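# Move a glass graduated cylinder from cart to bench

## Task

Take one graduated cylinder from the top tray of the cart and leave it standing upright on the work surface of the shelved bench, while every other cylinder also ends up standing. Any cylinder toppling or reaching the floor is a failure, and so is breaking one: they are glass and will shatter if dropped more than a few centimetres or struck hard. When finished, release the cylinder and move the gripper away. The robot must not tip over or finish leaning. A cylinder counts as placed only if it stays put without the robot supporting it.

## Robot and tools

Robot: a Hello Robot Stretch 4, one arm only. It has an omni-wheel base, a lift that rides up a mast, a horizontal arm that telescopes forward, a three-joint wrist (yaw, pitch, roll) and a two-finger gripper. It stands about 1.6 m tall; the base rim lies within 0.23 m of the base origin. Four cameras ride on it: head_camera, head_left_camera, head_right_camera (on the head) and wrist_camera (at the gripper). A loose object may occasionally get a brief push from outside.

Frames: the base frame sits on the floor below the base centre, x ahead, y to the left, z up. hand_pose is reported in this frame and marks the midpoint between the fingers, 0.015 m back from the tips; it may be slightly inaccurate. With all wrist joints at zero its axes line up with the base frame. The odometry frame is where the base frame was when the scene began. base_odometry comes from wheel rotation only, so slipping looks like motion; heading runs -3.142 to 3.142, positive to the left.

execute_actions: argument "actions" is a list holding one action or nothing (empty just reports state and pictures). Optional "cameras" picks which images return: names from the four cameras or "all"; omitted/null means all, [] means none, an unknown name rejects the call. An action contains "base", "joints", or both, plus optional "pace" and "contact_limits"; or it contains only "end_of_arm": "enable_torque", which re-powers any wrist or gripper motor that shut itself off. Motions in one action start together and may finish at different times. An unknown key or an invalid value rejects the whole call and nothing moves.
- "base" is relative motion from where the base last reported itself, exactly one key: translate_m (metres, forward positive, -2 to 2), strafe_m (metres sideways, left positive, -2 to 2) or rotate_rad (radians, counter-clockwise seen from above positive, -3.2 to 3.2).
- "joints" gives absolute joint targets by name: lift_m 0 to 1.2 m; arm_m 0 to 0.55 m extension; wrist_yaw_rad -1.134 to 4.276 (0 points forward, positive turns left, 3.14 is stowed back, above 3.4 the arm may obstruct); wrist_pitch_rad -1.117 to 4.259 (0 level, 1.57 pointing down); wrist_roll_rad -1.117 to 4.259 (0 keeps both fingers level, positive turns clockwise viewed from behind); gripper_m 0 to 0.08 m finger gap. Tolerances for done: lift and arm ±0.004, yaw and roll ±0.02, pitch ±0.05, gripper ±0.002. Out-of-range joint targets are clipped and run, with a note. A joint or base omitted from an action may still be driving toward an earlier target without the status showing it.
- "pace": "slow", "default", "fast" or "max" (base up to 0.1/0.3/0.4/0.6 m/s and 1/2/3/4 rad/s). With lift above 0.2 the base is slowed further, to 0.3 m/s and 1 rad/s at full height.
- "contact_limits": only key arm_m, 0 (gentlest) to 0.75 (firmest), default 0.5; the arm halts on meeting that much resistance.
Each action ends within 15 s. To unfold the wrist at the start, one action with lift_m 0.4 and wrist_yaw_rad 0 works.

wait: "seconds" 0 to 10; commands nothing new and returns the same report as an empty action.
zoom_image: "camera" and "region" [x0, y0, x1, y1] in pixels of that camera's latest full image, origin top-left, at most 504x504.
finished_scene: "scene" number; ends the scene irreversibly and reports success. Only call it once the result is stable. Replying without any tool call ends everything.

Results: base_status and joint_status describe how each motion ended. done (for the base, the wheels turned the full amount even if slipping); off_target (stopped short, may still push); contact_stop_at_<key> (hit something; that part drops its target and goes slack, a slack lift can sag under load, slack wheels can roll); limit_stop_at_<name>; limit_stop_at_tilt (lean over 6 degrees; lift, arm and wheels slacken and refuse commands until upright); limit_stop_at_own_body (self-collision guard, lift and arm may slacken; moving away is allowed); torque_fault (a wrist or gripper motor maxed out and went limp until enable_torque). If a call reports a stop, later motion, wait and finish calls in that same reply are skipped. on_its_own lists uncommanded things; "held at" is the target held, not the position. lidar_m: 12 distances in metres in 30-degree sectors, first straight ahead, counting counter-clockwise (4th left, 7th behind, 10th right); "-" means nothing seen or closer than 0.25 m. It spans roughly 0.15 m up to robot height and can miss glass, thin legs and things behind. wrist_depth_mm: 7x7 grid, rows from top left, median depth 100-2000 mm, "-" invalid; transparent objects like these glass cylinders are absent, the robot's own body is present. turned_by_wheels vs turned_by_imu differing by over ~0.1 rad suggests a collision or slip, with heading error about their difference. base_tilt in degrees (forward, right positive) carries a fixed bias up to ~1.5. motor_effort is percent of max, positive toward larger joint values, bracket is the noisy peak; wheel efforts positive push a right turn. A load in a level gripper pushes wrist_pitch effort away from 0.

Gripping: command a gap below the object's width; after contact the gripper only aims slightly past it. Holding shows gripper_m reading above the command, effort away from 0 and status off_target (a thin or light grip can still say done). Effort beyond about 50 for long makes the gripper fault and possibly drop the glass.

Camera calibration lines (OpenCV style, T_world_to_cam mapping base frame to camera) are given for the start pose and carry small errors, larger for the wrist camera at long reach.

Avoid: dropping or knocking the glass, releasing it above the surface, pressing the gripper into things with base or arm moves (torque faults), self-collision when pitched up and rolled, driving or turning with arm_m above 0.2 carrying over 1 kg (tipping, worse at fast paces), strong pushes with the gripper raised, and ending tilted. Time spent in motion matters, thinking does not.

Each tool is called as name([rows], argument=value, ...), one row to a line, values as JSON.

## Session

execute_actions(actions=[])

Scene clock: 0.00 s.
base_odometry: x=+0.000 y=+0.000 heading=+0.000 (m, m, rad; odometry frame)
turned_by_wheels: +0.000 (rad since the last result)
turned_by_imu: +0.000 (rad since the last result)
base_tilt: forward=+0.2 right=-0.7 (deg)
lidar_m: 1.11 1.12 1.31 1.40 1.41 1.68 1.98 1.67 1.81 2.03 2.07 1.34
base_status: not commanded
joint_positions: lift_m=+0.283 arm_m=-0.001 wrist_yaw_rad=+3.229 wrist_pitch_rad=-0.010 wrist_roll_rad=-0.014 gripper_m=+0.040
joint_status: not commanded
motor_effort: lift_m=+18 arm_m=+0 wrist_yaw_rad=-1 wrist_pitch_rad=-7 wrist_roll_rad=-1 gripper_m=-1 wheel_0=+0 wheel_1=+0 wheel_2=+0 (%)
hand_pose: x=-0.0498 y=+0.0686 z=+0.4630 quat_wxyz=(-0.043, +0.005, -0.007, +0.999) (m; base frame)
wrist_depth_mm: - - 135 - - - - / - - 132 - - - - / - - 132 289 - - - / - 115 134 - - - - / 183 1661 - - - - - / 191 1618 1756 1708 1618 1537 1464 / 192 232 105 1098 144 - 1042
pictures: head_camera, head_left_camera, head_right_camera, wrist_camera
camera_calibration (this result's frames):
wrist_camera: T_world_to_cam=[[-0.0996231, 0.994929, -0.0138206, -0.0663797], [-0.00972042, -0.0148622, -0.999842, 0.522777], [-0.994978, -0.099473, 0.0111517, 0.101275], [0, 0, 0, 1]] pos_world=[0.0992347, 0.0838868, 0.520647]
Images, in order (width x height): head_camera 420x560, head_left_camera 420x672, head_right_camera 420x672, wrist_camera 616x392.

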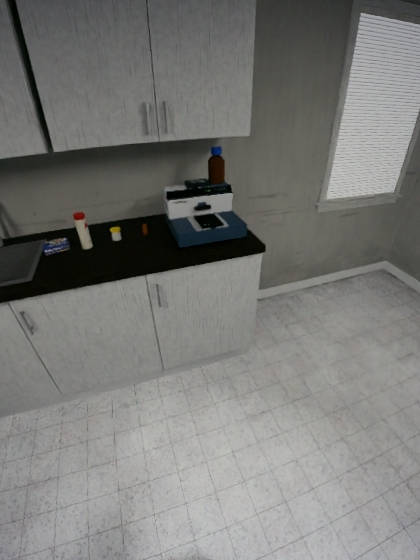

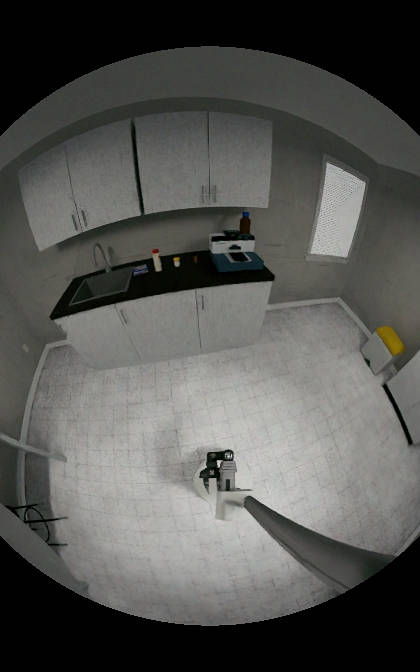

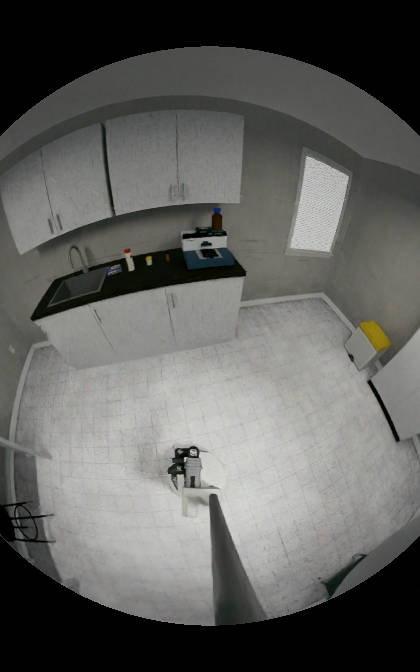

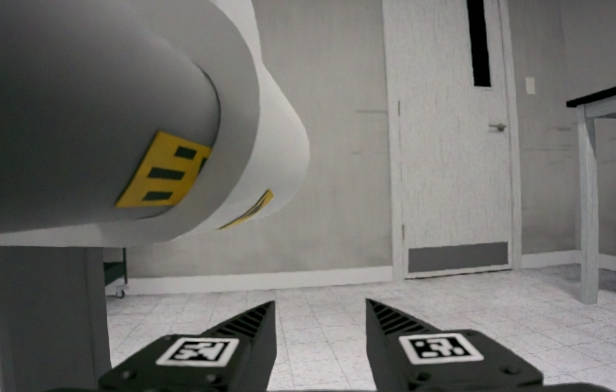

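execute_actions([
  {"base":{"rotate_rad":-2.6},"joints":{"lift_m":0.72,"wrist_yaw_rad":0,"gripper_m":0.08}},
], cameras=["head_camera","wrist_camera","head_left_camera"])

Scene clock: 2.83 s.
base_odometry: x=+0.000 y=+0.000 heading=-2.600 (m, m, rad; odometry frame)
turned_by_wheels: -2.600 (rad since the last result)
turned_by_imu: -2.635 (rad since the last result)
base_tilt: forward=+0.2 right=-0.6 (deg)
lidar_m: 1.67 1.81 2.04 2.06 1.33 1.11 1.13 1.29 1.39 1.40 1.69 1.97
base_status: done
joint_positions: lift_m=+0.720 arm_m=-0.001 wrist_yaw_rad=+0.000 wrist_pitch_rad=-0.010 wrist_roll_rad=-0.014 gripper_m=+0.080
joint_status: all done
motor_effort: lift_m=+23(24) arm_m=+0(0) wrist_yaw_rad=-1(6) wrist_pitch_rad=-8(8) wrist_roll_rad=-1(0) gripper_m=+1(1) wheel_0=-1(6) wheel_1=-2(7) wheel_2=-2(7) (%)
hand_pose: x=+0.3824 y=-0.0874 z=+0.9000 quat_wxyz=(+1.000, -0.007, -0.005, +0.000) (m; base frame)
wrist_depth_mm: - - 1983 1808 1708 1537 1464 / - - 1921 1863 1661 1576 1499 / - - 1921 1863 1708 1576 1464 / - - 1921 1808 1661 1576 1499 / - - 1921 1808 1661 1576 1499 / - - 1808 1756 1661 1576 1499 / - - 142 1756 1708 - -
pictures: head_camera, head_left_camera, wrist_camera
camera_calibration (this result's frames):
wrist_camera: T_world_to_cam=[[0.0129472, -0.999821, -0.0138162, -0.0794414], [0.0109639, 0.0139585, -0.999842, 0.956214], [0.999856, 0.0127937, 0.0111427, -0.242044], [0, 0, 0, 1]] pos_world=[0.232554, -0.0896778, 0.957662]
Images, in order (width x height): head_camera 420x560, head_left_camera 420x672, wrist_camera 616x392.

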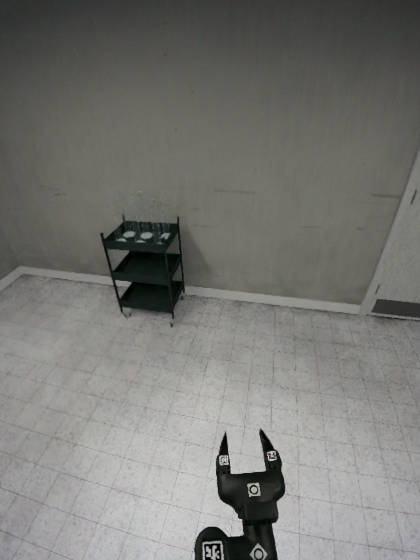

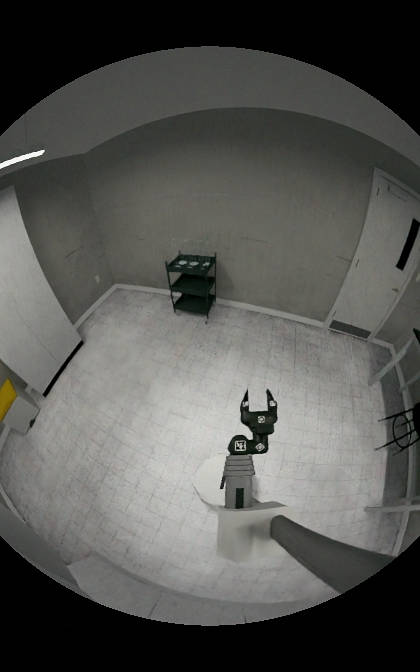

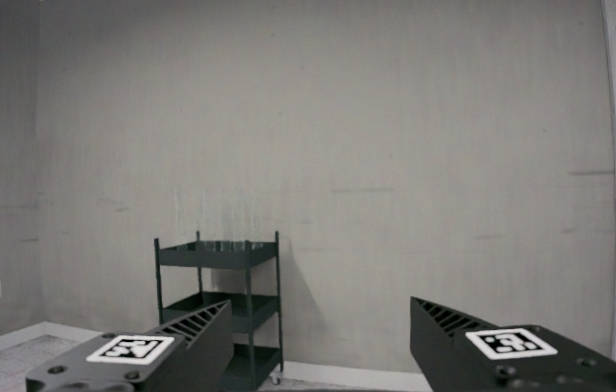

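execute_actions([
  {"base":{"strafe_m":0.25}},
], cameras=[])

execute_actions([
  {"base":{"translate_m":0.95}},
], cameras=["head_camera","wrist_camera"])

Scene clock: 5.10 s.
base_odometry: x=+0.129 y=-0.214 heading=-2.600 (m, m, rad; odometry frame)
turned_by_wheels: +0.000 (rad since the last result)
turned_by_imu: +0.000 (rad since the last result)
base_tilt: forward=+0.1 right=-0.6 (deg)
lidar_m: 1.67 2.39 1.78 1.82 1.91 1.05 1.04 1.26 1.62 1.61 1.97 2.04
base_status: done
joint_positions: lift_m=+0.720 arm_m=-0.001 wrist_yaw_rad=+0.000 wrist_pitch_rad=-0.010 wrist_roll_rad=-0.014 gripper_m=+0.080
joint_status: not commanded
motor_effort: lift_m=+22(22) arm_m=+0(0) wrist_yaw_rad=-1(1) wrist_pitch_rad=-8(7) wrist_roll_rad=+0(0) gripper_m=+1(1) wheel_0=+2(8) wheel_1=+0(6) wheel_2=-1(1) (%)
hand_pose: x=+0.3824 y=-0.0874 z=+0.9001 quat_wxyz=(+1.000, -0.007, -0.005, +0.000) (m; base frame)
wrist_depth_mm: - - - 1863 1708 1618 1499 / - - - 1863 1756 1618 1537 / - - - 1863 1756 1618 1499 / - - - 1921 1756 1661 1499 / - - - 1863 1756 1618 1537 / - - 1808 1756 1708 1537 1537 / - - 142 1756 1808 - -
pictures: none
No camera images: the call's "cameras" was empty. Leave "cameras" out to get every camera's image.

Scene clock: 9.73 s.
base_odometry: x=-0.685 y=-0.704 heading=-2.600 (m, m, rad; odometry frame)
turned_by_wheels: +0.000 (rad since the last result)
turned_by_imu: +0.000 (rad since the last result)
base_tilt: forward=+0.0 right=-0.7 (deg)
lidar_m: 0.71 0.82 2.01 1.53 1.86 1.99 1.99 2.35 1.91 1.91 1.30 1.10
base_status: done
joint_positions: lift_m=+0.720 arm_m=-0.001 wrist_yaw_rad=+0.000 wrist_pitch_rad=-0.010 wrist_roll_rad=-0.014 gripper_m=+0.080
joint_status: not commanded
motor_effort: lift_m=+22(22) arm_m=-1(1) wrist_yaw_rad=-1(1) wrist_pitch_rad=-8(8) wrist_roll_rad=+0(0) gripper_m=+1(1) wheel_0=+0(3) wheel_1=-1(4) wheel_2=+0(12) (%)
hand_pose: x=+0.3824 y=-0.0874 z=+0.9001 quat_wxyz=(+1.000, -0.007, -0.005, +0.000) (m; base frame)
wrist_depth_mm: 1182 1098 991 931 854 798 750 / 1182 1078 991 917 866 798 759 / 1205 1098 1008 931 878 809 759 / 1205 1098 1008 946 866 809 750 / 1182 1118 1025 917 866 809 768 / 1229 854 866 831 854 798 768 / - - 142 640 866 - -
pictures: head_camera, wrist_camera
camera_calibration (this result's frames):
wrist_camera: T_world_to_cam=[[0.0129032, -0.999821, -0.0138161, -0.0794333], [0.0109645, 0.0139579, -0.999842, 0.956273], [0.999857, 0.0127497, 0.0111427, -0.242045], [0, 0, 0, 1]] pos_world=[0.23255, -0.0896806, 0.957722]
Images, in order (width x height): head_camera 420x560, wrist_camera 616x392.

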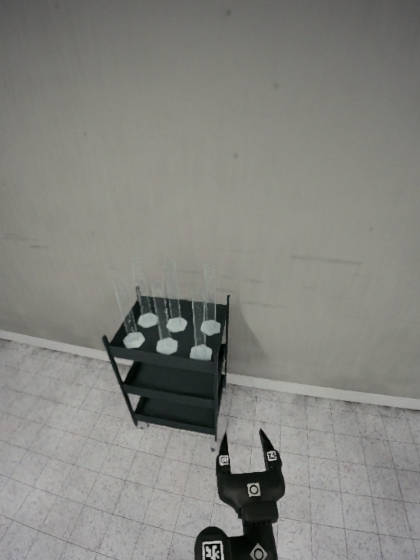

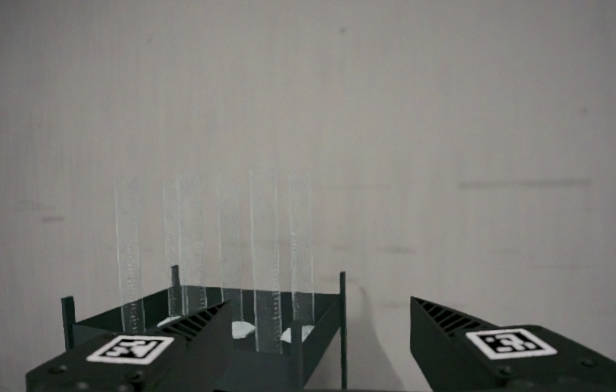

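execute_actions([
  {"base":{"strafe_m":0.075},"joints":{"arm_m":0.28}},
], cameras=["head_camera","wrist_camera"])

Scene clock: 11.77 s.
base_odometry: x=-0.647 y=-0.768 heading=-2.601 (m, m, rad; odometry frame)
turned_by_wheels: +0.000 (rad since the last result)
turned_by_imu: +0.000 (rad since the last result)
base_tilt: forward=+0.2 right=-0.7 (deg)
lidar_m: 0.73 0.81 1.93 1.51 1.78 1.95 1.96 2.29 1.98 1.97 1.33 1.13
base_status: done
joint_positions: lift_m=+0.720 arm_m=+0.279 wrist_yaw_rad=+0.000 wrist_pitch_rad=-0.010 wrist_roll_rad=-0.014 gripper_m=+0.080
joint_status: all done
motor_effort: lift_m=+22(22) arm_m=+7(7) wrist_yaw_rad=-1(0) wrist_pitch_rad=-8(7) wrist_roll_rad=-2(2) gripper_m=+0(0) wheel_0=+0(5) wheel_1=-3(8) wheel_2=-1(1) (%)
hand_pose: x=+0.6624 y=-0.0874 z=+0.9001 quat_wxyz=(+1.000, -0.007, -0.005, +0.000) (m; base frame)
wrist_depth_mm: 854 788 715 661 621 585 549 / 878 798 723 676 627 580 544 / 891 798 723 668 627 585 544 / 866 798 732 668 627 574 554 / 878 788 732 676 634 585 559 / 878 809 723 676 627 574 549 / - - 142 574 539 - -
pictures: head_camera, wrist_camera
camera_calibration (this result's frames):
wrist_camera: T_world_to_cam=[[0.0129629, -0.999821, -0.0138159, -0.0830731], [0.0109886, 0.0139586, -0.999842, 0.953192], [0.999856, 0.012809, 0.0111676, -0.522018], [0, 0, 0, 1]] pos_world=[0.512545, -0.0896769, 0.957724]
Images, in order (width x height): head_camera 420x560, wrist_camera 616x392.

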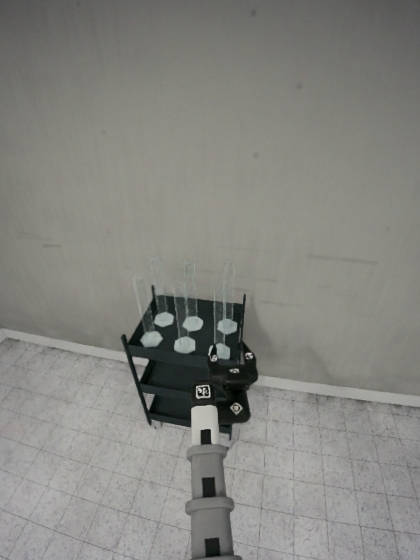

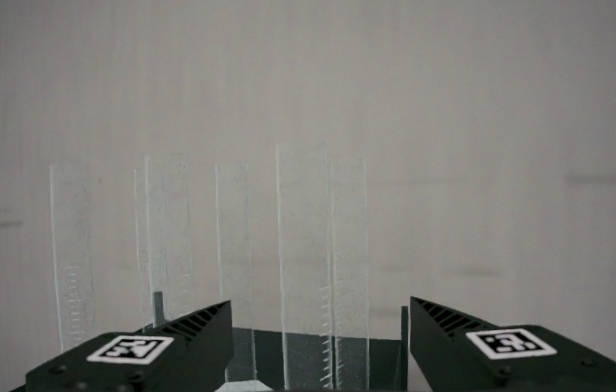

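execute_actions([
  {"base":{"strafe_m":0.012},"joints":{"arm_m":0.39},"pace":"slow"},
], cameras=["wrist_camera"])

Scene clock: 14.23 s.
base_odometry: x=-0.641 y=-0.778 heading=-2.601 (m, m, rad; odometry frame)
turned_by_wheels: +0.000 (rad since the last result)
turned_by_imu: +0.000 (rad since the last result)
base_tilt: forward=+0.0 right=-0.6 (deg)
lidar_m: 0.71 0.84 1.90 1.48 1.75 1.99 1.98 2.33 2.00 2.02 1.31 1.13
base_status: done
joint_positions: lift_m=+0.720 arm_m=+0.389 wrist_yaw_rad=+0.000 wrist_pitch_rad=-0.010 wrist_roll_rad=-0.014 gripper_m=+0.080
joint_status: all done
motor_effort: lift_m=+22(22) arm_m=+7(8) wrist_yaw_rad=-1(2) wrist_pitch_rad=-8(8) wrist_roll_rad=-1(1) gripper_m=+1(1) wheel_0=-2(4) wheel_1=+0(2) wheel_2=+0(0) (%)
hand_pose: x=+0.7723 y=-0.0874 z=+0.9001 quat_wxyz=(+1.000, -0.007, -0.005, +0.000) (m; base frame)
wrist_depth_mm: 723 661 609 569 521 488 459 / 732 668 615 569 525 488 466 / 732 676 609 559 525 492 462 / 732 668 615 569 525 496 466 / 741 668 615 569 530 492 466 / 732 668 603 569 525 484 466 / - - 142 559 488 - -
pictures: wrist_camera
camera_calibration (this result's frames):
wrist_camera: T_world_to_cam=[[0.0128213, -0.999822, -0.0138158, -0.0844197], [0.0109908, 0.013957, -0.999842, 0.951983], [0.999857, 0.0126674, 0.0111678, -0.631992], [0, 0, 0, 1]] pos_world=[0.622521, -0.0896858, 0.957724]
Images, in order (width x height): wrist_camera 616x392.

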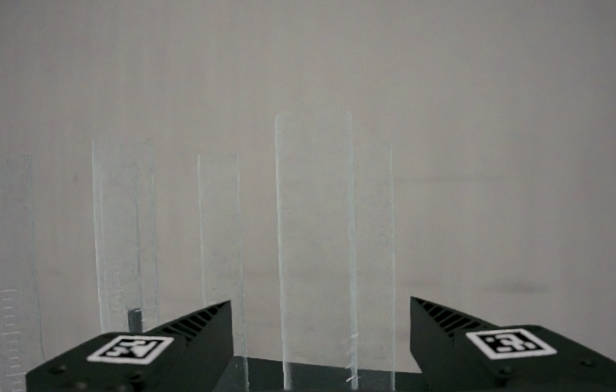

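execute_actions([
  {"joints":{"arm_m":0.45},"pace":"slow"},
], cameras=["wrist_camera"])

execute_actions([
  {"joints":{"gripper_m":0.03},"pace":"slow"},
], cameras=["wrist_camera"])

execute_actions([
  {"joints":{"lift_m":0.9},"pace":"slow"},
], cameras=["wrist_camera","head_camera"])

Scene clock: 16.23 s.
base_odometry: x=-0.641 y=-0.778 heading=-2.601 (m, m, rad; odometry frame)
turned_by_wheels: +0.000 (rad since the last result)
turned_by_imu: +0.000 (rad since the last result)
base_tilt: forward=+0.1 right=-0.7 (deg)
lidar_m: 0.73 0.85 1.93 1.50 1.75 1.97 1.98 2.30 1.96 2.01 1.31 1.13
base_status: not commanded
joint_positions: lift_m=+0.720 arm_m=+0.449 wrist_yaw_rad=+0.000 wrist_pitch_rad=-0.010 wrist_roll_rad=-0.014 gripper_m=+0.080
joint_status: all done
motor_effort: lift_m=+22(22) arm_m=+7(8) wrist_yaw_rad=-1(1) wrist_pitch_rad=-8(8) wrist_roll_rad=-2(1) gripper_m=+1(1) wheel_0=-2(2) wheel_1=+0(0) wheel_2=+0(0) (%)
hand_pose: x=+0.8323 y=-0.0874 z=+0.9001 quat_wxyz=(+1.000, -0.007, -0.005, +0.000) (m; base frame)
wrist_depth_mm: 654 597 549 504 466 433 413 / 647 597 549 504 473 433 413 / 661 597 549 508 469 436 413 / 647 603 549 508 473 439 418 / 668 603 549 504 473 439 418 / 661 597 535 512 473 430 421 / - - 142 508 473 - -
pictures: wrist_camera
camera_calibration (this result's frames):
wrist_camera: T_world_to_cam=[[0.012804, -0.999823, -0.0138159, -0.085178], [0.010991, 0.013957, -0.999842, 0.951323], [0.999858, 0.0126501, 0.0111677, -0.691979], [0, 0, 0, 1]] pos_world=[0.682515, -0.0896869, 0.957724]
Images, in order (width x height): wrist_camera 616x392.

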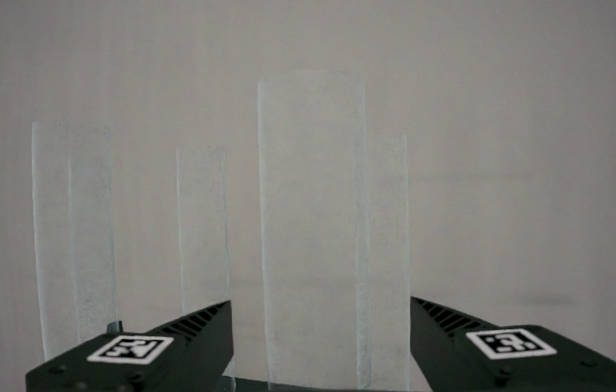

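Scene clock: 17.87 s.
base_odometry: x=-0.641 y=-0.778 heading=-2.601 (m, m, rad; odometry frame)
turned_by_wheels: +0.000 (rad since the last result)
turned_by_imu: +0.000 (rad since the last result)
base_tilt: forward=+0.1 right=-0.6 (deg)
lidar_m: 0.73 0.86 1.89 1.49 1.76 1.95 1.96 2.32 1.99 2.00 1.32 1.12
base_status: not commanded
joint_positions: lift_m=+0.720 arm_m=+0.449 wrist_yaw_rad=+0.000 wrist_pitch_rad=-0.010 wrist_roll_rad=-0.014 gripper_m=+0.041
joint_status: gripper_m off_target (ended at +0.041, target +0.030)
on_its_own: gripper_m is held at +0.036, not at your +0.030, by its contact guard: the fingers met something
motor_effort: lift_m=+22(22) arm_m=+7(7) wrist_yaw_rad=-1(1) wrist_pitch_rad=-8(8) wrist_roll_rad=-1(2) gripper_m=-36(37) wheel_0=-2(2) wheel_1=+0(0) wheel_2=+0(0) (%)
hand_pose: x=+0.8323 y=-0.0874 z=+0.9001 quat_wxyz=(+1.000, -0.007, -0.005, +0.000) (m; base frame)
wrist_depth_mm: 654 597 539 504 466 436 413 / 661 603 544 504 466 436 415 / 654 597 549 508 469 439 415 / 654 597 549 504 469 439 415 / 661 603 549 504 473 436 413 / 654 597 549 508 459 433 418 / 661 544 105 504 155 - -
pictures: wrist_camera
camera_calibration (this result's frames):
wrist_camera: T_world_to_cam=[[0.0130493, -0.999819, -0.0138232, -0.0853235], [0.0109937, 0.013967, -0.999842, 0.951322], [0.999854, 0.0128953, 0.011174, -0.691986], [0, 0, 0, 1]] pos_world=[0.68254, -0.0896719, 0.957724]
Images, in order (width x height): wrist_camera 616x392.

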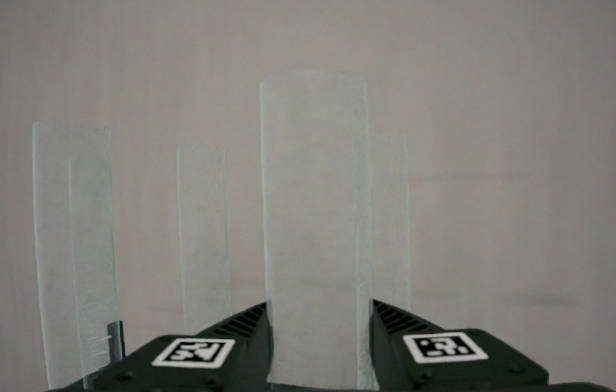

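Scene clock: 20.10 s.
base_odometry: x=-0.641 y=-0.778 heading=-2.601 (m, m, rad; odometry frame)
turned_by_wheels: +0.000 (rad since the last result)
turned_by_imu: +0.000 (rad since the last result)
base_tilt: forward=+0.1 right=-0.6 (deg)
lidar_m: 0.71 0.85 1.92 1.48 1.74 1.94 1.96 2.29 1.99 2.00 1.30 1.14
base_status: not commanded
joint_positions: lift_m=+0.900 arm_m=+0.449 wrist_yaw_rad=+0.000 wrist_pitch_rad=-0.009 wrist_roll_rad=-0.014 gripper_m=+0.041
joint_status: all done
on_its_own: gripper_m is held at +0.036, not at your +0.030, by its contact guard: the fingers met something
motor_effort: lift_m=+24(24) arm_m=+7(7) wrist_yaw_rad=-2(2) wrist_pitch_rad=-12(13) wrist_roll_rad=-1(2) gripper_m=-35(36) wheel_0=-2(2) wheel_1=+0(0) wheel_2=+0(0) (%)
hand_pose: x=+0.8324 y=-0.0874 z=+1.0796 quat_wxyz=(+1.000, -0.007, -0.004, +0.000) (m; base frame)
wrist_depth_mm: 647 591 535 500 466 433 413 / 647 597 544 504 466 436 413 / 661 597 549 508 469 439 413 / 647 603 549 504 473 439 413 / 661 597 549 504 473 439 415 / 661 603 549 504 462 436 418 / 661 621 105 504 155 - -
pictures: head_camera, wrist_camera
camera_calibration (this result's frames):
wrist_camera: T_world_to_cam=[[0.0129982, -0.99982, -0.0138349, -0.0827931], [0.00929061, 0.0139562, -0.999859, 1.13222], [0.999872, 0.0128679, 0.00947034, -0.692175], [0, 0, 0, 1]] pos_world=[0.682644, -0.089673, 1.13748]
Images, in order (width x height): head_camera 420x560, wrist_camera 616x392.

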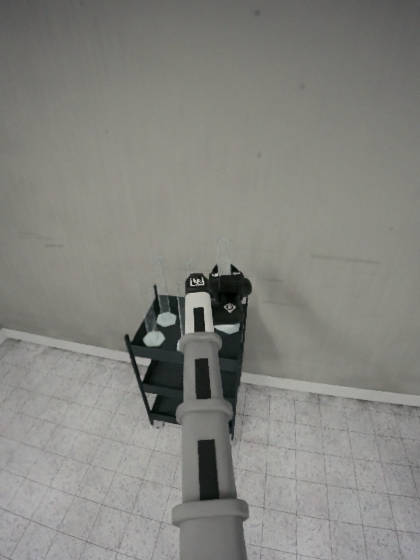

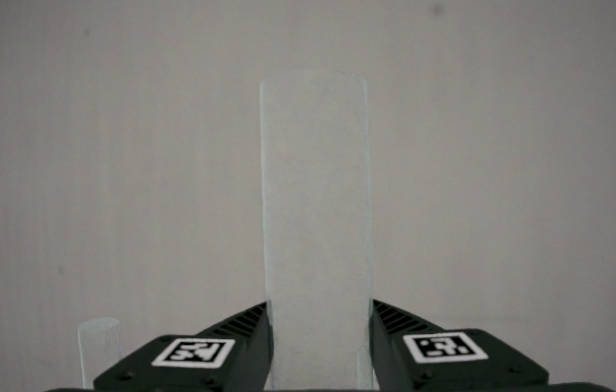

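execute_actions([
  {"joints":{"arm_m":0.0,"lift_m":1.03}},
], cameras=[])

execute_actions([
  {"base":{"rotate_rad":-2.1},"pace":"slow"},
], cameras=["wrist_camera","head_camera"])

Scene clock: 25.00 s.
base_odometry: x=-0.641 y=-0.778 heading=-2.601 (m, m, rad; odometry frame)
turned_by_wheels: +0.000 (rad since the last result)
turned_by_imu: +0.000 (rad since the last result)
base_tilt: forward=+0.2 right=-0.7 (deg)
lidar_m: 0.71 0.84 1.91 1.47 1.75 1.96 1.98 2.32 1.99 2.01 1.32 0.36
base_status: not commanded
joint_positions: lift_m=+1.030 arm_m=+0.001 wrist_yaw_rad=+0.000 wrist_pitch_rad=-0.009 wrist_roll_rad=-0.014 gripper_m=+0.041
joint_status: all done
on_its_own: gripper_m is held at +0.036, not at your +0.030, by its contact guard: the fingers met something
motor_effort: lift_m=+24(25) arm_m=-7(7) wrist_yaw_rad=+0(1) wrist_pitch_rad=-13(13) wrist_roll_rad=-2(1) gripper_m=-36(36) wheel_0=-2(2) wheel_1=+0(0) wheel_2=+0(0) (%)
hand_pose: x=+0.3848 y=-0.0875 z=+1.2096 quat_wxyz=(+1.000, -0.007, -0.004, +0.000) (m; base frame)
wrist_depth_mm: 1205 1118 1008 960 866 820 778 / 1229 1138 1008 946 878 809 778 / 1255 1138 1042 960 878 831 788 / 1229 1138 1042 960 866 820 788 / 1229 1138 1042 960 891 820 778 / 1255 1118 1042 946 878 809 768 / 1255 1182 105 946 155 - 768
pictures: none
No camera images: the call's "cameras" was empty. Leave "cameras" out to get every camera's image.

Scene clock: 28.40 s.
base_odometry: x=-0.641 y=-0.778 heading=+1.582 (m, m, rad; odometry frame)
turned_by_wheels: -2.100 (rad since the last result)
turned_by_imu: -2.128 (rad since the last result)
base_tilt: forward=+0.0 right=-0.7 (deg)
lidar_m: 1.99 1.99 1.35 1.13 0.70 0.85 1.93 1.45 1.71 1.95 1.91 0.36
base_status: done
joint_positions: lift_m=+1.030 arm_m=+0.001 wrist_yaw_rad=+0.000 wrist_pitch_rad=-0.009 wrist_roll_rad=-0.014 gripper_m=+0.041
joint_status: not commanded
on_its_own: gripper_m is held at +0.036, not at your +0.030, by its contact guard: the fingers met something
motor_effort: lift_m=+24(24) arm_m=-7(7) wrist_yaw_rad=-1(2) wrist_pitch_rad=-13(13) wrist_roll_rad=+0(1) gripper_m=-36(36) wheel_0=+0(3) wheel_1=+0(4) wheel_2=+0(6) (%)
hand_pose: x=+0.3848 y=-0.0874 z=+1.2096 quat_wxyz=(+1.000, -0.007, -0.004, +0.000) (m; base frame)
wrist_depth_mm: - - - - - - - / - - - - - - - / - - - - - - - / - - - - - - - / - - - - - - - / - - - - - - - / - - 105 - 155 - -
pictures: head_camera, wrist_camera
camera_calibration (this result's frames):
wrist_camera: T_world_to_cam=[[0.0126592, -0.999824, -0.0138347, -0.0751192], [0.00915989, 0.0139512, -0.999861, 1.2664], [0.999878, 0.0125307, 0.00933489, -0.245768], [0, 0, 0, 1]] pos_world=[0.235089, -0.0896941, 1.26748]
Images, in order (width x height): head_camera 420x560, wrist_camera 616x392.

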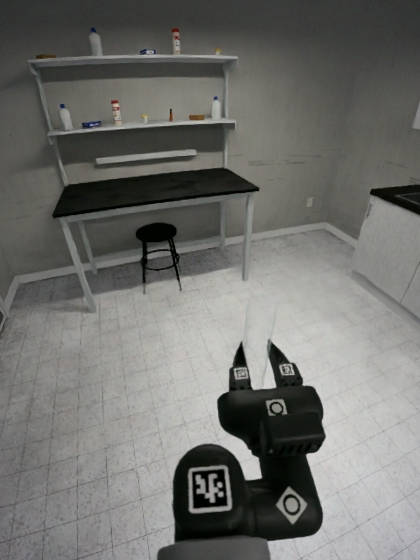

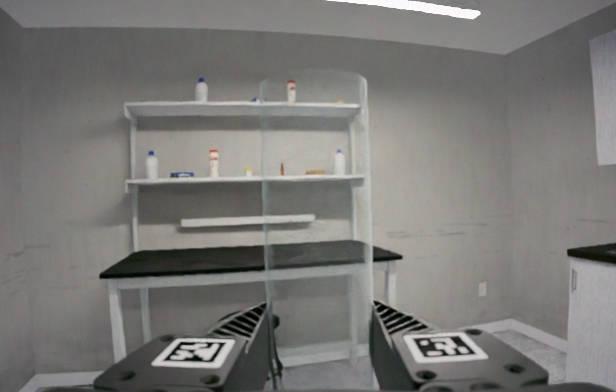

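execute_actions([
  {"base":{"rotate_rad":0.15},"pace":"slow"},
], cameras=[])

execute_actions([
  {"base":{"translate_m":1.4}},
], cameras=["head_camera","wrist_camera"])

Scene clock: 29.60 s.
base_odometry: x=-0.641 y=-0.778 heading=+1.732 (m, m, rad; odometry frame)
turned_by_wheels: +0.150 (rad since the last result)
turned_by_imu: +0.152 (rad since the last result)
base_tilt: forward=-0.1 right=-0.5 (deg)
lidar_m: 1.95 1.82 1.25 0.74 0.73 1.49 1.49 1.50 1.96 1.94 1.99 0.34
base_status: done
joint_positions: lift_m=+1.030 arm_m=+0.001 wrist_yaw_rad=+0.000 wrist_pitch_rad=-0.009 wrist_roll_rad=-0.014 gripper_m=+0.041
joint_status: not commanded
on_its_own: gripper_m is held at +0.036, not at your +0.030, by its contact guard: the fingers met something
motor_effort: lift_m=+23(23) arm_m=-7(7) wrist_yaw_rad=-1(1) wrist_pitch_rad=-13(13) wrist_roll_rad=-2(1) gripper_m=-36(36) wheel_0=-2(3) wheel_1=-2(5) wheel_2=-1(5) (%)
hand_pose: x=+0.3848 y=-0.0874 z=+1.2096 quat_wxyz=(+1.000, -0.007, -0.004, +0.000) (m; base frame)
wrist_depth_mm: - - - - - - - / 1921 - - - - - - / 1863 - - - - - - / 1921 - - - - - - / 1921 - - - - - - / 1863 - - - - - - / 1921 - 105 - 155 - -
pictures: none
No camera images: the call's "cameras" was empty. Leave "cameras" out to get every camera's image.

Scene clock: 35.77 s.
base_odometry: x=-0.865 y=+0.603 heading=+1.732 (m, m, rad; odometry frame)
turned_by_wheels: +0.000 (rad since the last result)
turned_by_imu: +0.000 (rad since the last result)
base_tilt: forward=+0.0 right=-0.6 (deg)
lidar_m: 0.58 0.62 0.80 1.23 1.30 1.64 2.89 2.92 1.95 1.80 0.93 0.35
base_status: done
joint_positions: lift_m=+1.030 arm_m=+0.001 wrist_yaw_rad=+0.000 wrist_pitch_rad=-0.009 wrist_roll_rad=-0.014 gripper_m=+0.041
joint_status: not commanded
on_its_own: gripper_m is held at +0.036, not at your +0.030, by its contact guard: the fingers met something
motor_effort: lift_m=+24(23) arm_m=-7(7) wrist_yaw_rad=-2(2) wrist_pitch_rad=-13(13) wrist_roll_rad=-1(0) gripper_m=-36(36) wheel_0=-1(2) wheel_1=+0(4) wheel_2=+1(7) (%)
hand_pose: x=+0.3848 y=-0.0874 z=+1.2096 quat_wxyz=(+1.000, -0.007, -0.004, +0.000) (m; base frame)
wrist_depth_mm: 1098 1118 1138 1160 1205 1160 1255 / 1098 1118 1160 1182 1229 1205 1255 / 904 1118 991 1160 1205 1160 1229 / 1118 1138 1138 1182 1205 1229 1229 / 1118 1138 1138 1182 1182 1255 1255 / 1098 1118 1118 1098 1060 1025 960 / 778 778 105 732 155 - 715
pictures: head_camera, wrist_camera
camera_calibration (this result's frames):
wrist_camera: T_world_to_cam=[[0.0129107, -0.999821, -0.0138345, -0.0751622], [0.0091566, 0.0139533, -0.999861, 1.26641], [0.999875, 0.0127822, 0.00933511, -0.245735], [0, 0, 0, 1]] pos_world=[0.235079, -0.0896783, 1.26748]
Images, in order (width x height): head_camera 420x560, wrist_camera 616x392.

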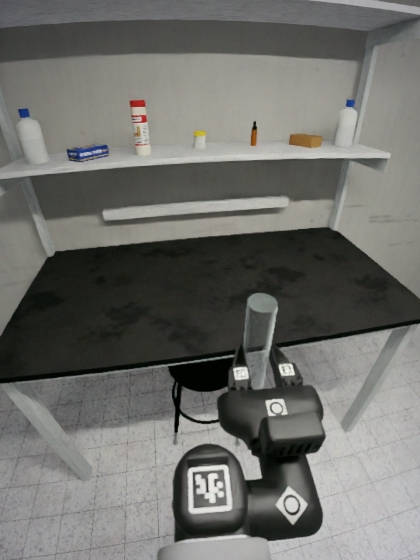

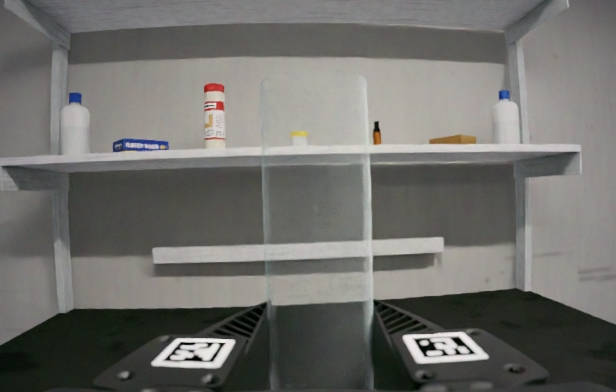

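Contact earlier was near lift 0.97.

execute_actions([
  {"joints":{"arm_m":0.42}},
], cameras=[])

execute_actions([
  {"joints":{"lift_m":0.98},"pace":"slow"},
], cameras=[])

Scene clock: 38.23 s.
base_odometry: x=-0.865 y=+0.603 heading=+1.732 (m, m, rad; odometry frame)
turned_by_wheels: +0.000 (rad since the last result)
turned_by_imu: +0.000 (rad since the last result)
base_tilt: forward=+0.2 right=-0.6 (deg)
lidar_m: 0.59 0.62 0.81 1.26 1.32 1.69 2.86 2.90 1.97 1.79 0.96 0.64
base_status: not commanded
joint_positions: lift_m=+1.030 arm_m=+0.419 wrist_yaw_rad=+0.000 wrist_pitch_rad=-0.009 wrist_roll_rad=-0.014 gripper_m=+0.041
joint_status: all done
on_its_own: gripper_m is held at +0.036, not at your +0.030, by its contact guard: the fingers met something
motor_effort: lift_m=+24(23) arm_m=+7(8) wrist_yaw_rad=-1(2) wrist_pitch_rad=-13(13) wrist_roll_rad=-2(1) gripper_m=-36(36) wheel_0=-1(0) wheel_1=+0(0) wheel_2=+0(1) (%)
hand_pose: x=+0.8024 y=-0.0874 z=+1.2096 quat_wxyz=(+1.000, -0.007, -0.004, +0.000) (m; base frame)
wrist_depth_mm: 723 723 759 759 778 798 809 / 723 741 750 759 778 788 820 / 517 559 597 640 668 683 691 / 715 741 759 768 778 798 820 / 723 732 750 768 788 809 809 / 723 732 691 768 715 798 831 / 723 741 105 723 155 - 715
pictures: none
No camera images: the call's "cameras" was empty. Leave "cameras" out to get every camera's image.

Scene clock: 39.53 s.
base_odometry: x=-0.865 y=+0.603 heading=+1.732 (m, m, rad; odometry frame)
turned_by_wheels: +0.000 (rad since the last result)
turned_by_imu: +0.000 (rad since the last result)
base_tilt: forward=+0.1 right=-0.7 (deg)
lidar_m: 0.60 0.63 0.81 1.24 1.32 1.68 2.85 2.93 1.92 1.78 0.96 0.66
base_status: not commanded
joint_positions: lift_m=+0.980 arm_m=+0.419 wrist_yaw_rad=+0.000 wrist_pitch_rad=-0.009 wrist_roll_rad=-0.014 gripper_m=+0.041
joint_status: all done
on_its_own: gripper_m is held at +0.036, not at your +0.030, by its contact guard: the fingers met something
motor_effort: lift_m=+15(23) arm_m=+7(7) wrist_yaw_rad=-1(2) wrist_pitch_rad=-13(12) wrist_roll_rad=-2(1) gripper_m=-36(35) wheel_0=-1(1) wheel_1=+0(0) wheel_2=+0(0) (%)
hand_pose: x=+0.8024 y=-0.0874 z=+1.1603 quat_wxyz=(+1.000, -0.007, -0.004, +0.000) (m; base frame)
wrist_depth_mm: 715 732 741 759 778 798 820 / 452 480 500 469 480 535 535 / 715 732 759 768 778 798 809 / 732 741 750 768 788 798 831 / 723 676 759 768 750 798 798 / 732 741 750 788 778 809 809 / 661 668 105 621 155 - 609
pictures: none
No camera images: the call's "cameras" was empty. Leave "cameras" out to get every camera's image.

execute_actions([
  {"joints":{"lift_m":0.968},"pace":"slow"},
], cameras=[])

Scene clock: 40.37 s.
base_odometry: x=-0.865 y=+0.603 heading=+1.732 (m, m, rad; odometry frame)
turned_by_wheels: +0.000 (rad since the last result)
turned_by_imu: +0.000 (rad since the last result)
base_tilt: forward=+0.1 right=-0.6 (deg)
lidar_m: 0.57 0.61 0.82 1.27 1.33 1.67 2.87 2.91 1.92 1.79 0.96 0.67
base_status: not commanded
joint_positions: lift_m=+0.969 arm_m=+0.419 wrist_yaw_rad=+0.000 wrist_pitch_rad=-0.014 wrist_roll_rad=-0.014 gripper_m=+0.041
joint_status: all done
on_its_own: gripper_m is held at +0.036, not at your +0.030, by its contact guard: the fingers met something
motor_effort: lift_m=+12(14) arm_m=+7(7) wrist_yaw_rad=-1(1) wrist_pitch_rad=+3(13) wrist_roll_rad=-1(1) gripper_m=-36(35) wheel_0=+0(0) wheel_1=+0(0) wheel_2=+0(0) (%)
hand_pose: x=+0.8024 y=-0.0874 z=+1.1497 quat_wxyz=(+1.000, -0.007, -0.007, +0.000) (m; base frame)
wrist_depth_mm: 732 732 750 768 778 798 809 / 466 488 469 488 492 492 549 / 723 732 750 759 788 809 820 / 732 741 759 768 778 798 820 / 723 732 750 768 750 809 820 / 715 750 750 768 778 788 820 / 654 661 105 621 155 - 603
pictures: none
No camera images: the call's "cameras" was empty. Leave "cameras" out to get every camera's image.

execute_actions([
  {"joints":{"gripper_m":0.08},"pace":"slow"},
], cameras=[])

execute_actions([
  {"joints":{"arm_m":0.0}},
], cameras=["head_camera"])

Scene clock: 42.03 s.
base_odometry: x=-0.865 y=+0.603 heading=+1.732 (m, m, rad; odometry frame)
turned_by_wheels: +0.000 (rad since the last result)
turned_by_imu: +0.000 (rad since the last result)
base_tilt: forward=+0.1 right=-0.7 (deg)
lidar_m: 0.57 0.61 0.77 1.24 1.33 1.66 2.89 2.91 1.96 1.76 0.98 0.66
base_status: not commanded
joint_positions: lift_m=+0.968 arm_m=+0.419 wrist_yaw_rad=+0.000 wrist_pitch_rad=-0.011 wrist_roll_rad=-0.014 gripper_m=+0.080
joint_status: all done
motor_effort: lift_m=+14(14) arm_m=+7(7) wrist_yaw_rad=-1(1) wrist_pitch_rad=-7(8) wrist_roll_rad=-2(2) gripper_m=+1(37) wheel_0=-1(1) wheel_1=+0(0) wheel_2=+0(0) (%)
hand_pose: x=+0.8024 y=-0.0874 z=+1.1488 quat_wxyz=(+1.000, -0.007, -0.005, +0.000) (m; base frame)
wrist_depth_mm: 732 715 741 759 778 798 820 / 480 459 488 504 512 512 559 / 723 750 741 768 788 809 820 / 732 741 759 768 788 788 831 / 723 732 750 732 778 798 820 / 715 741 759 768 788 809 820 / - - 142 621 585 - -
pictures: none
No camera images: the call's "cameras" was empty. Leave "cameras" out to get every camera's image.

Scene clock: 44.37 s.
base_odometry: x=-0.865 y=+0.603 heading=+1.732 (m, m, rad; odometry frame)
turned_by_wheels: +0.000 (rad since the last result)
turned_by_imu: +0.000 (rad since the last result)
base_tilt: forward=+0.1 right=-0.6 (deg)
lidar_m: 0.57 0.61 0.81 1.26 1.30 1.68 2.85 2.93 1.94 1.77 0.97 0.65
base_status: not commanded
joint_positions: lift_m=+0.968 arm_m=+0.001 wrist_yaw_rad=+0.000 wrist_pitch_rad=-0.010 wrist_roll_rad=-0.014 gripper_m=+0.080
joint_status: all done
motor_effort: lift_m=+14(14) arm_m=-7(8) wrist_yaw_rad=+0(2) wrist_pitch_rad=-8(8) wrist_roll_rad=-1(1) gripper_m=+1(1) wheel_0=+0(0) wheel_1=+0(0) wheel_2=+0(0) (%)
hand_pose: x=+0.3848 y=-0.0875 z=+1.1488 quat_wxyz=(+1.000, -0.007, -0.005, +0.000) (m; base frame)
wrist_depth_mm: 1098 1098 1182 1160 1205 1229 1255 / 1118 1138 1160 1160 1182 1205 1255 / 976 1078 1138 1160 1205 1078 1060 / 1118 1118 1138 1182 1205 1229 1281 / 1098 1118 1138 1160 1229 1229 1281 / 917 946 946 931 917 854 831 / - - 142 634 597 - -
pictures: head_camera
Images, in order (width x height): head_camera 420x560.

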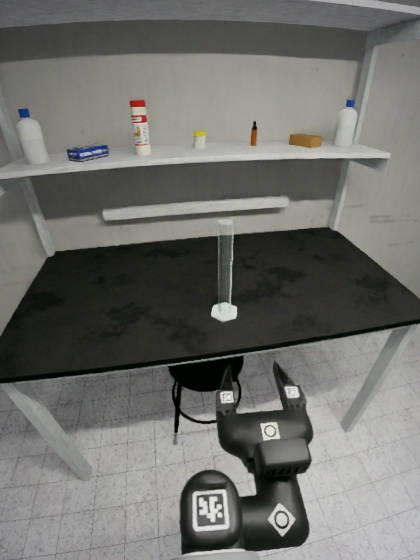

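finished_scene(scene=2)

The scene is finished: the task was done.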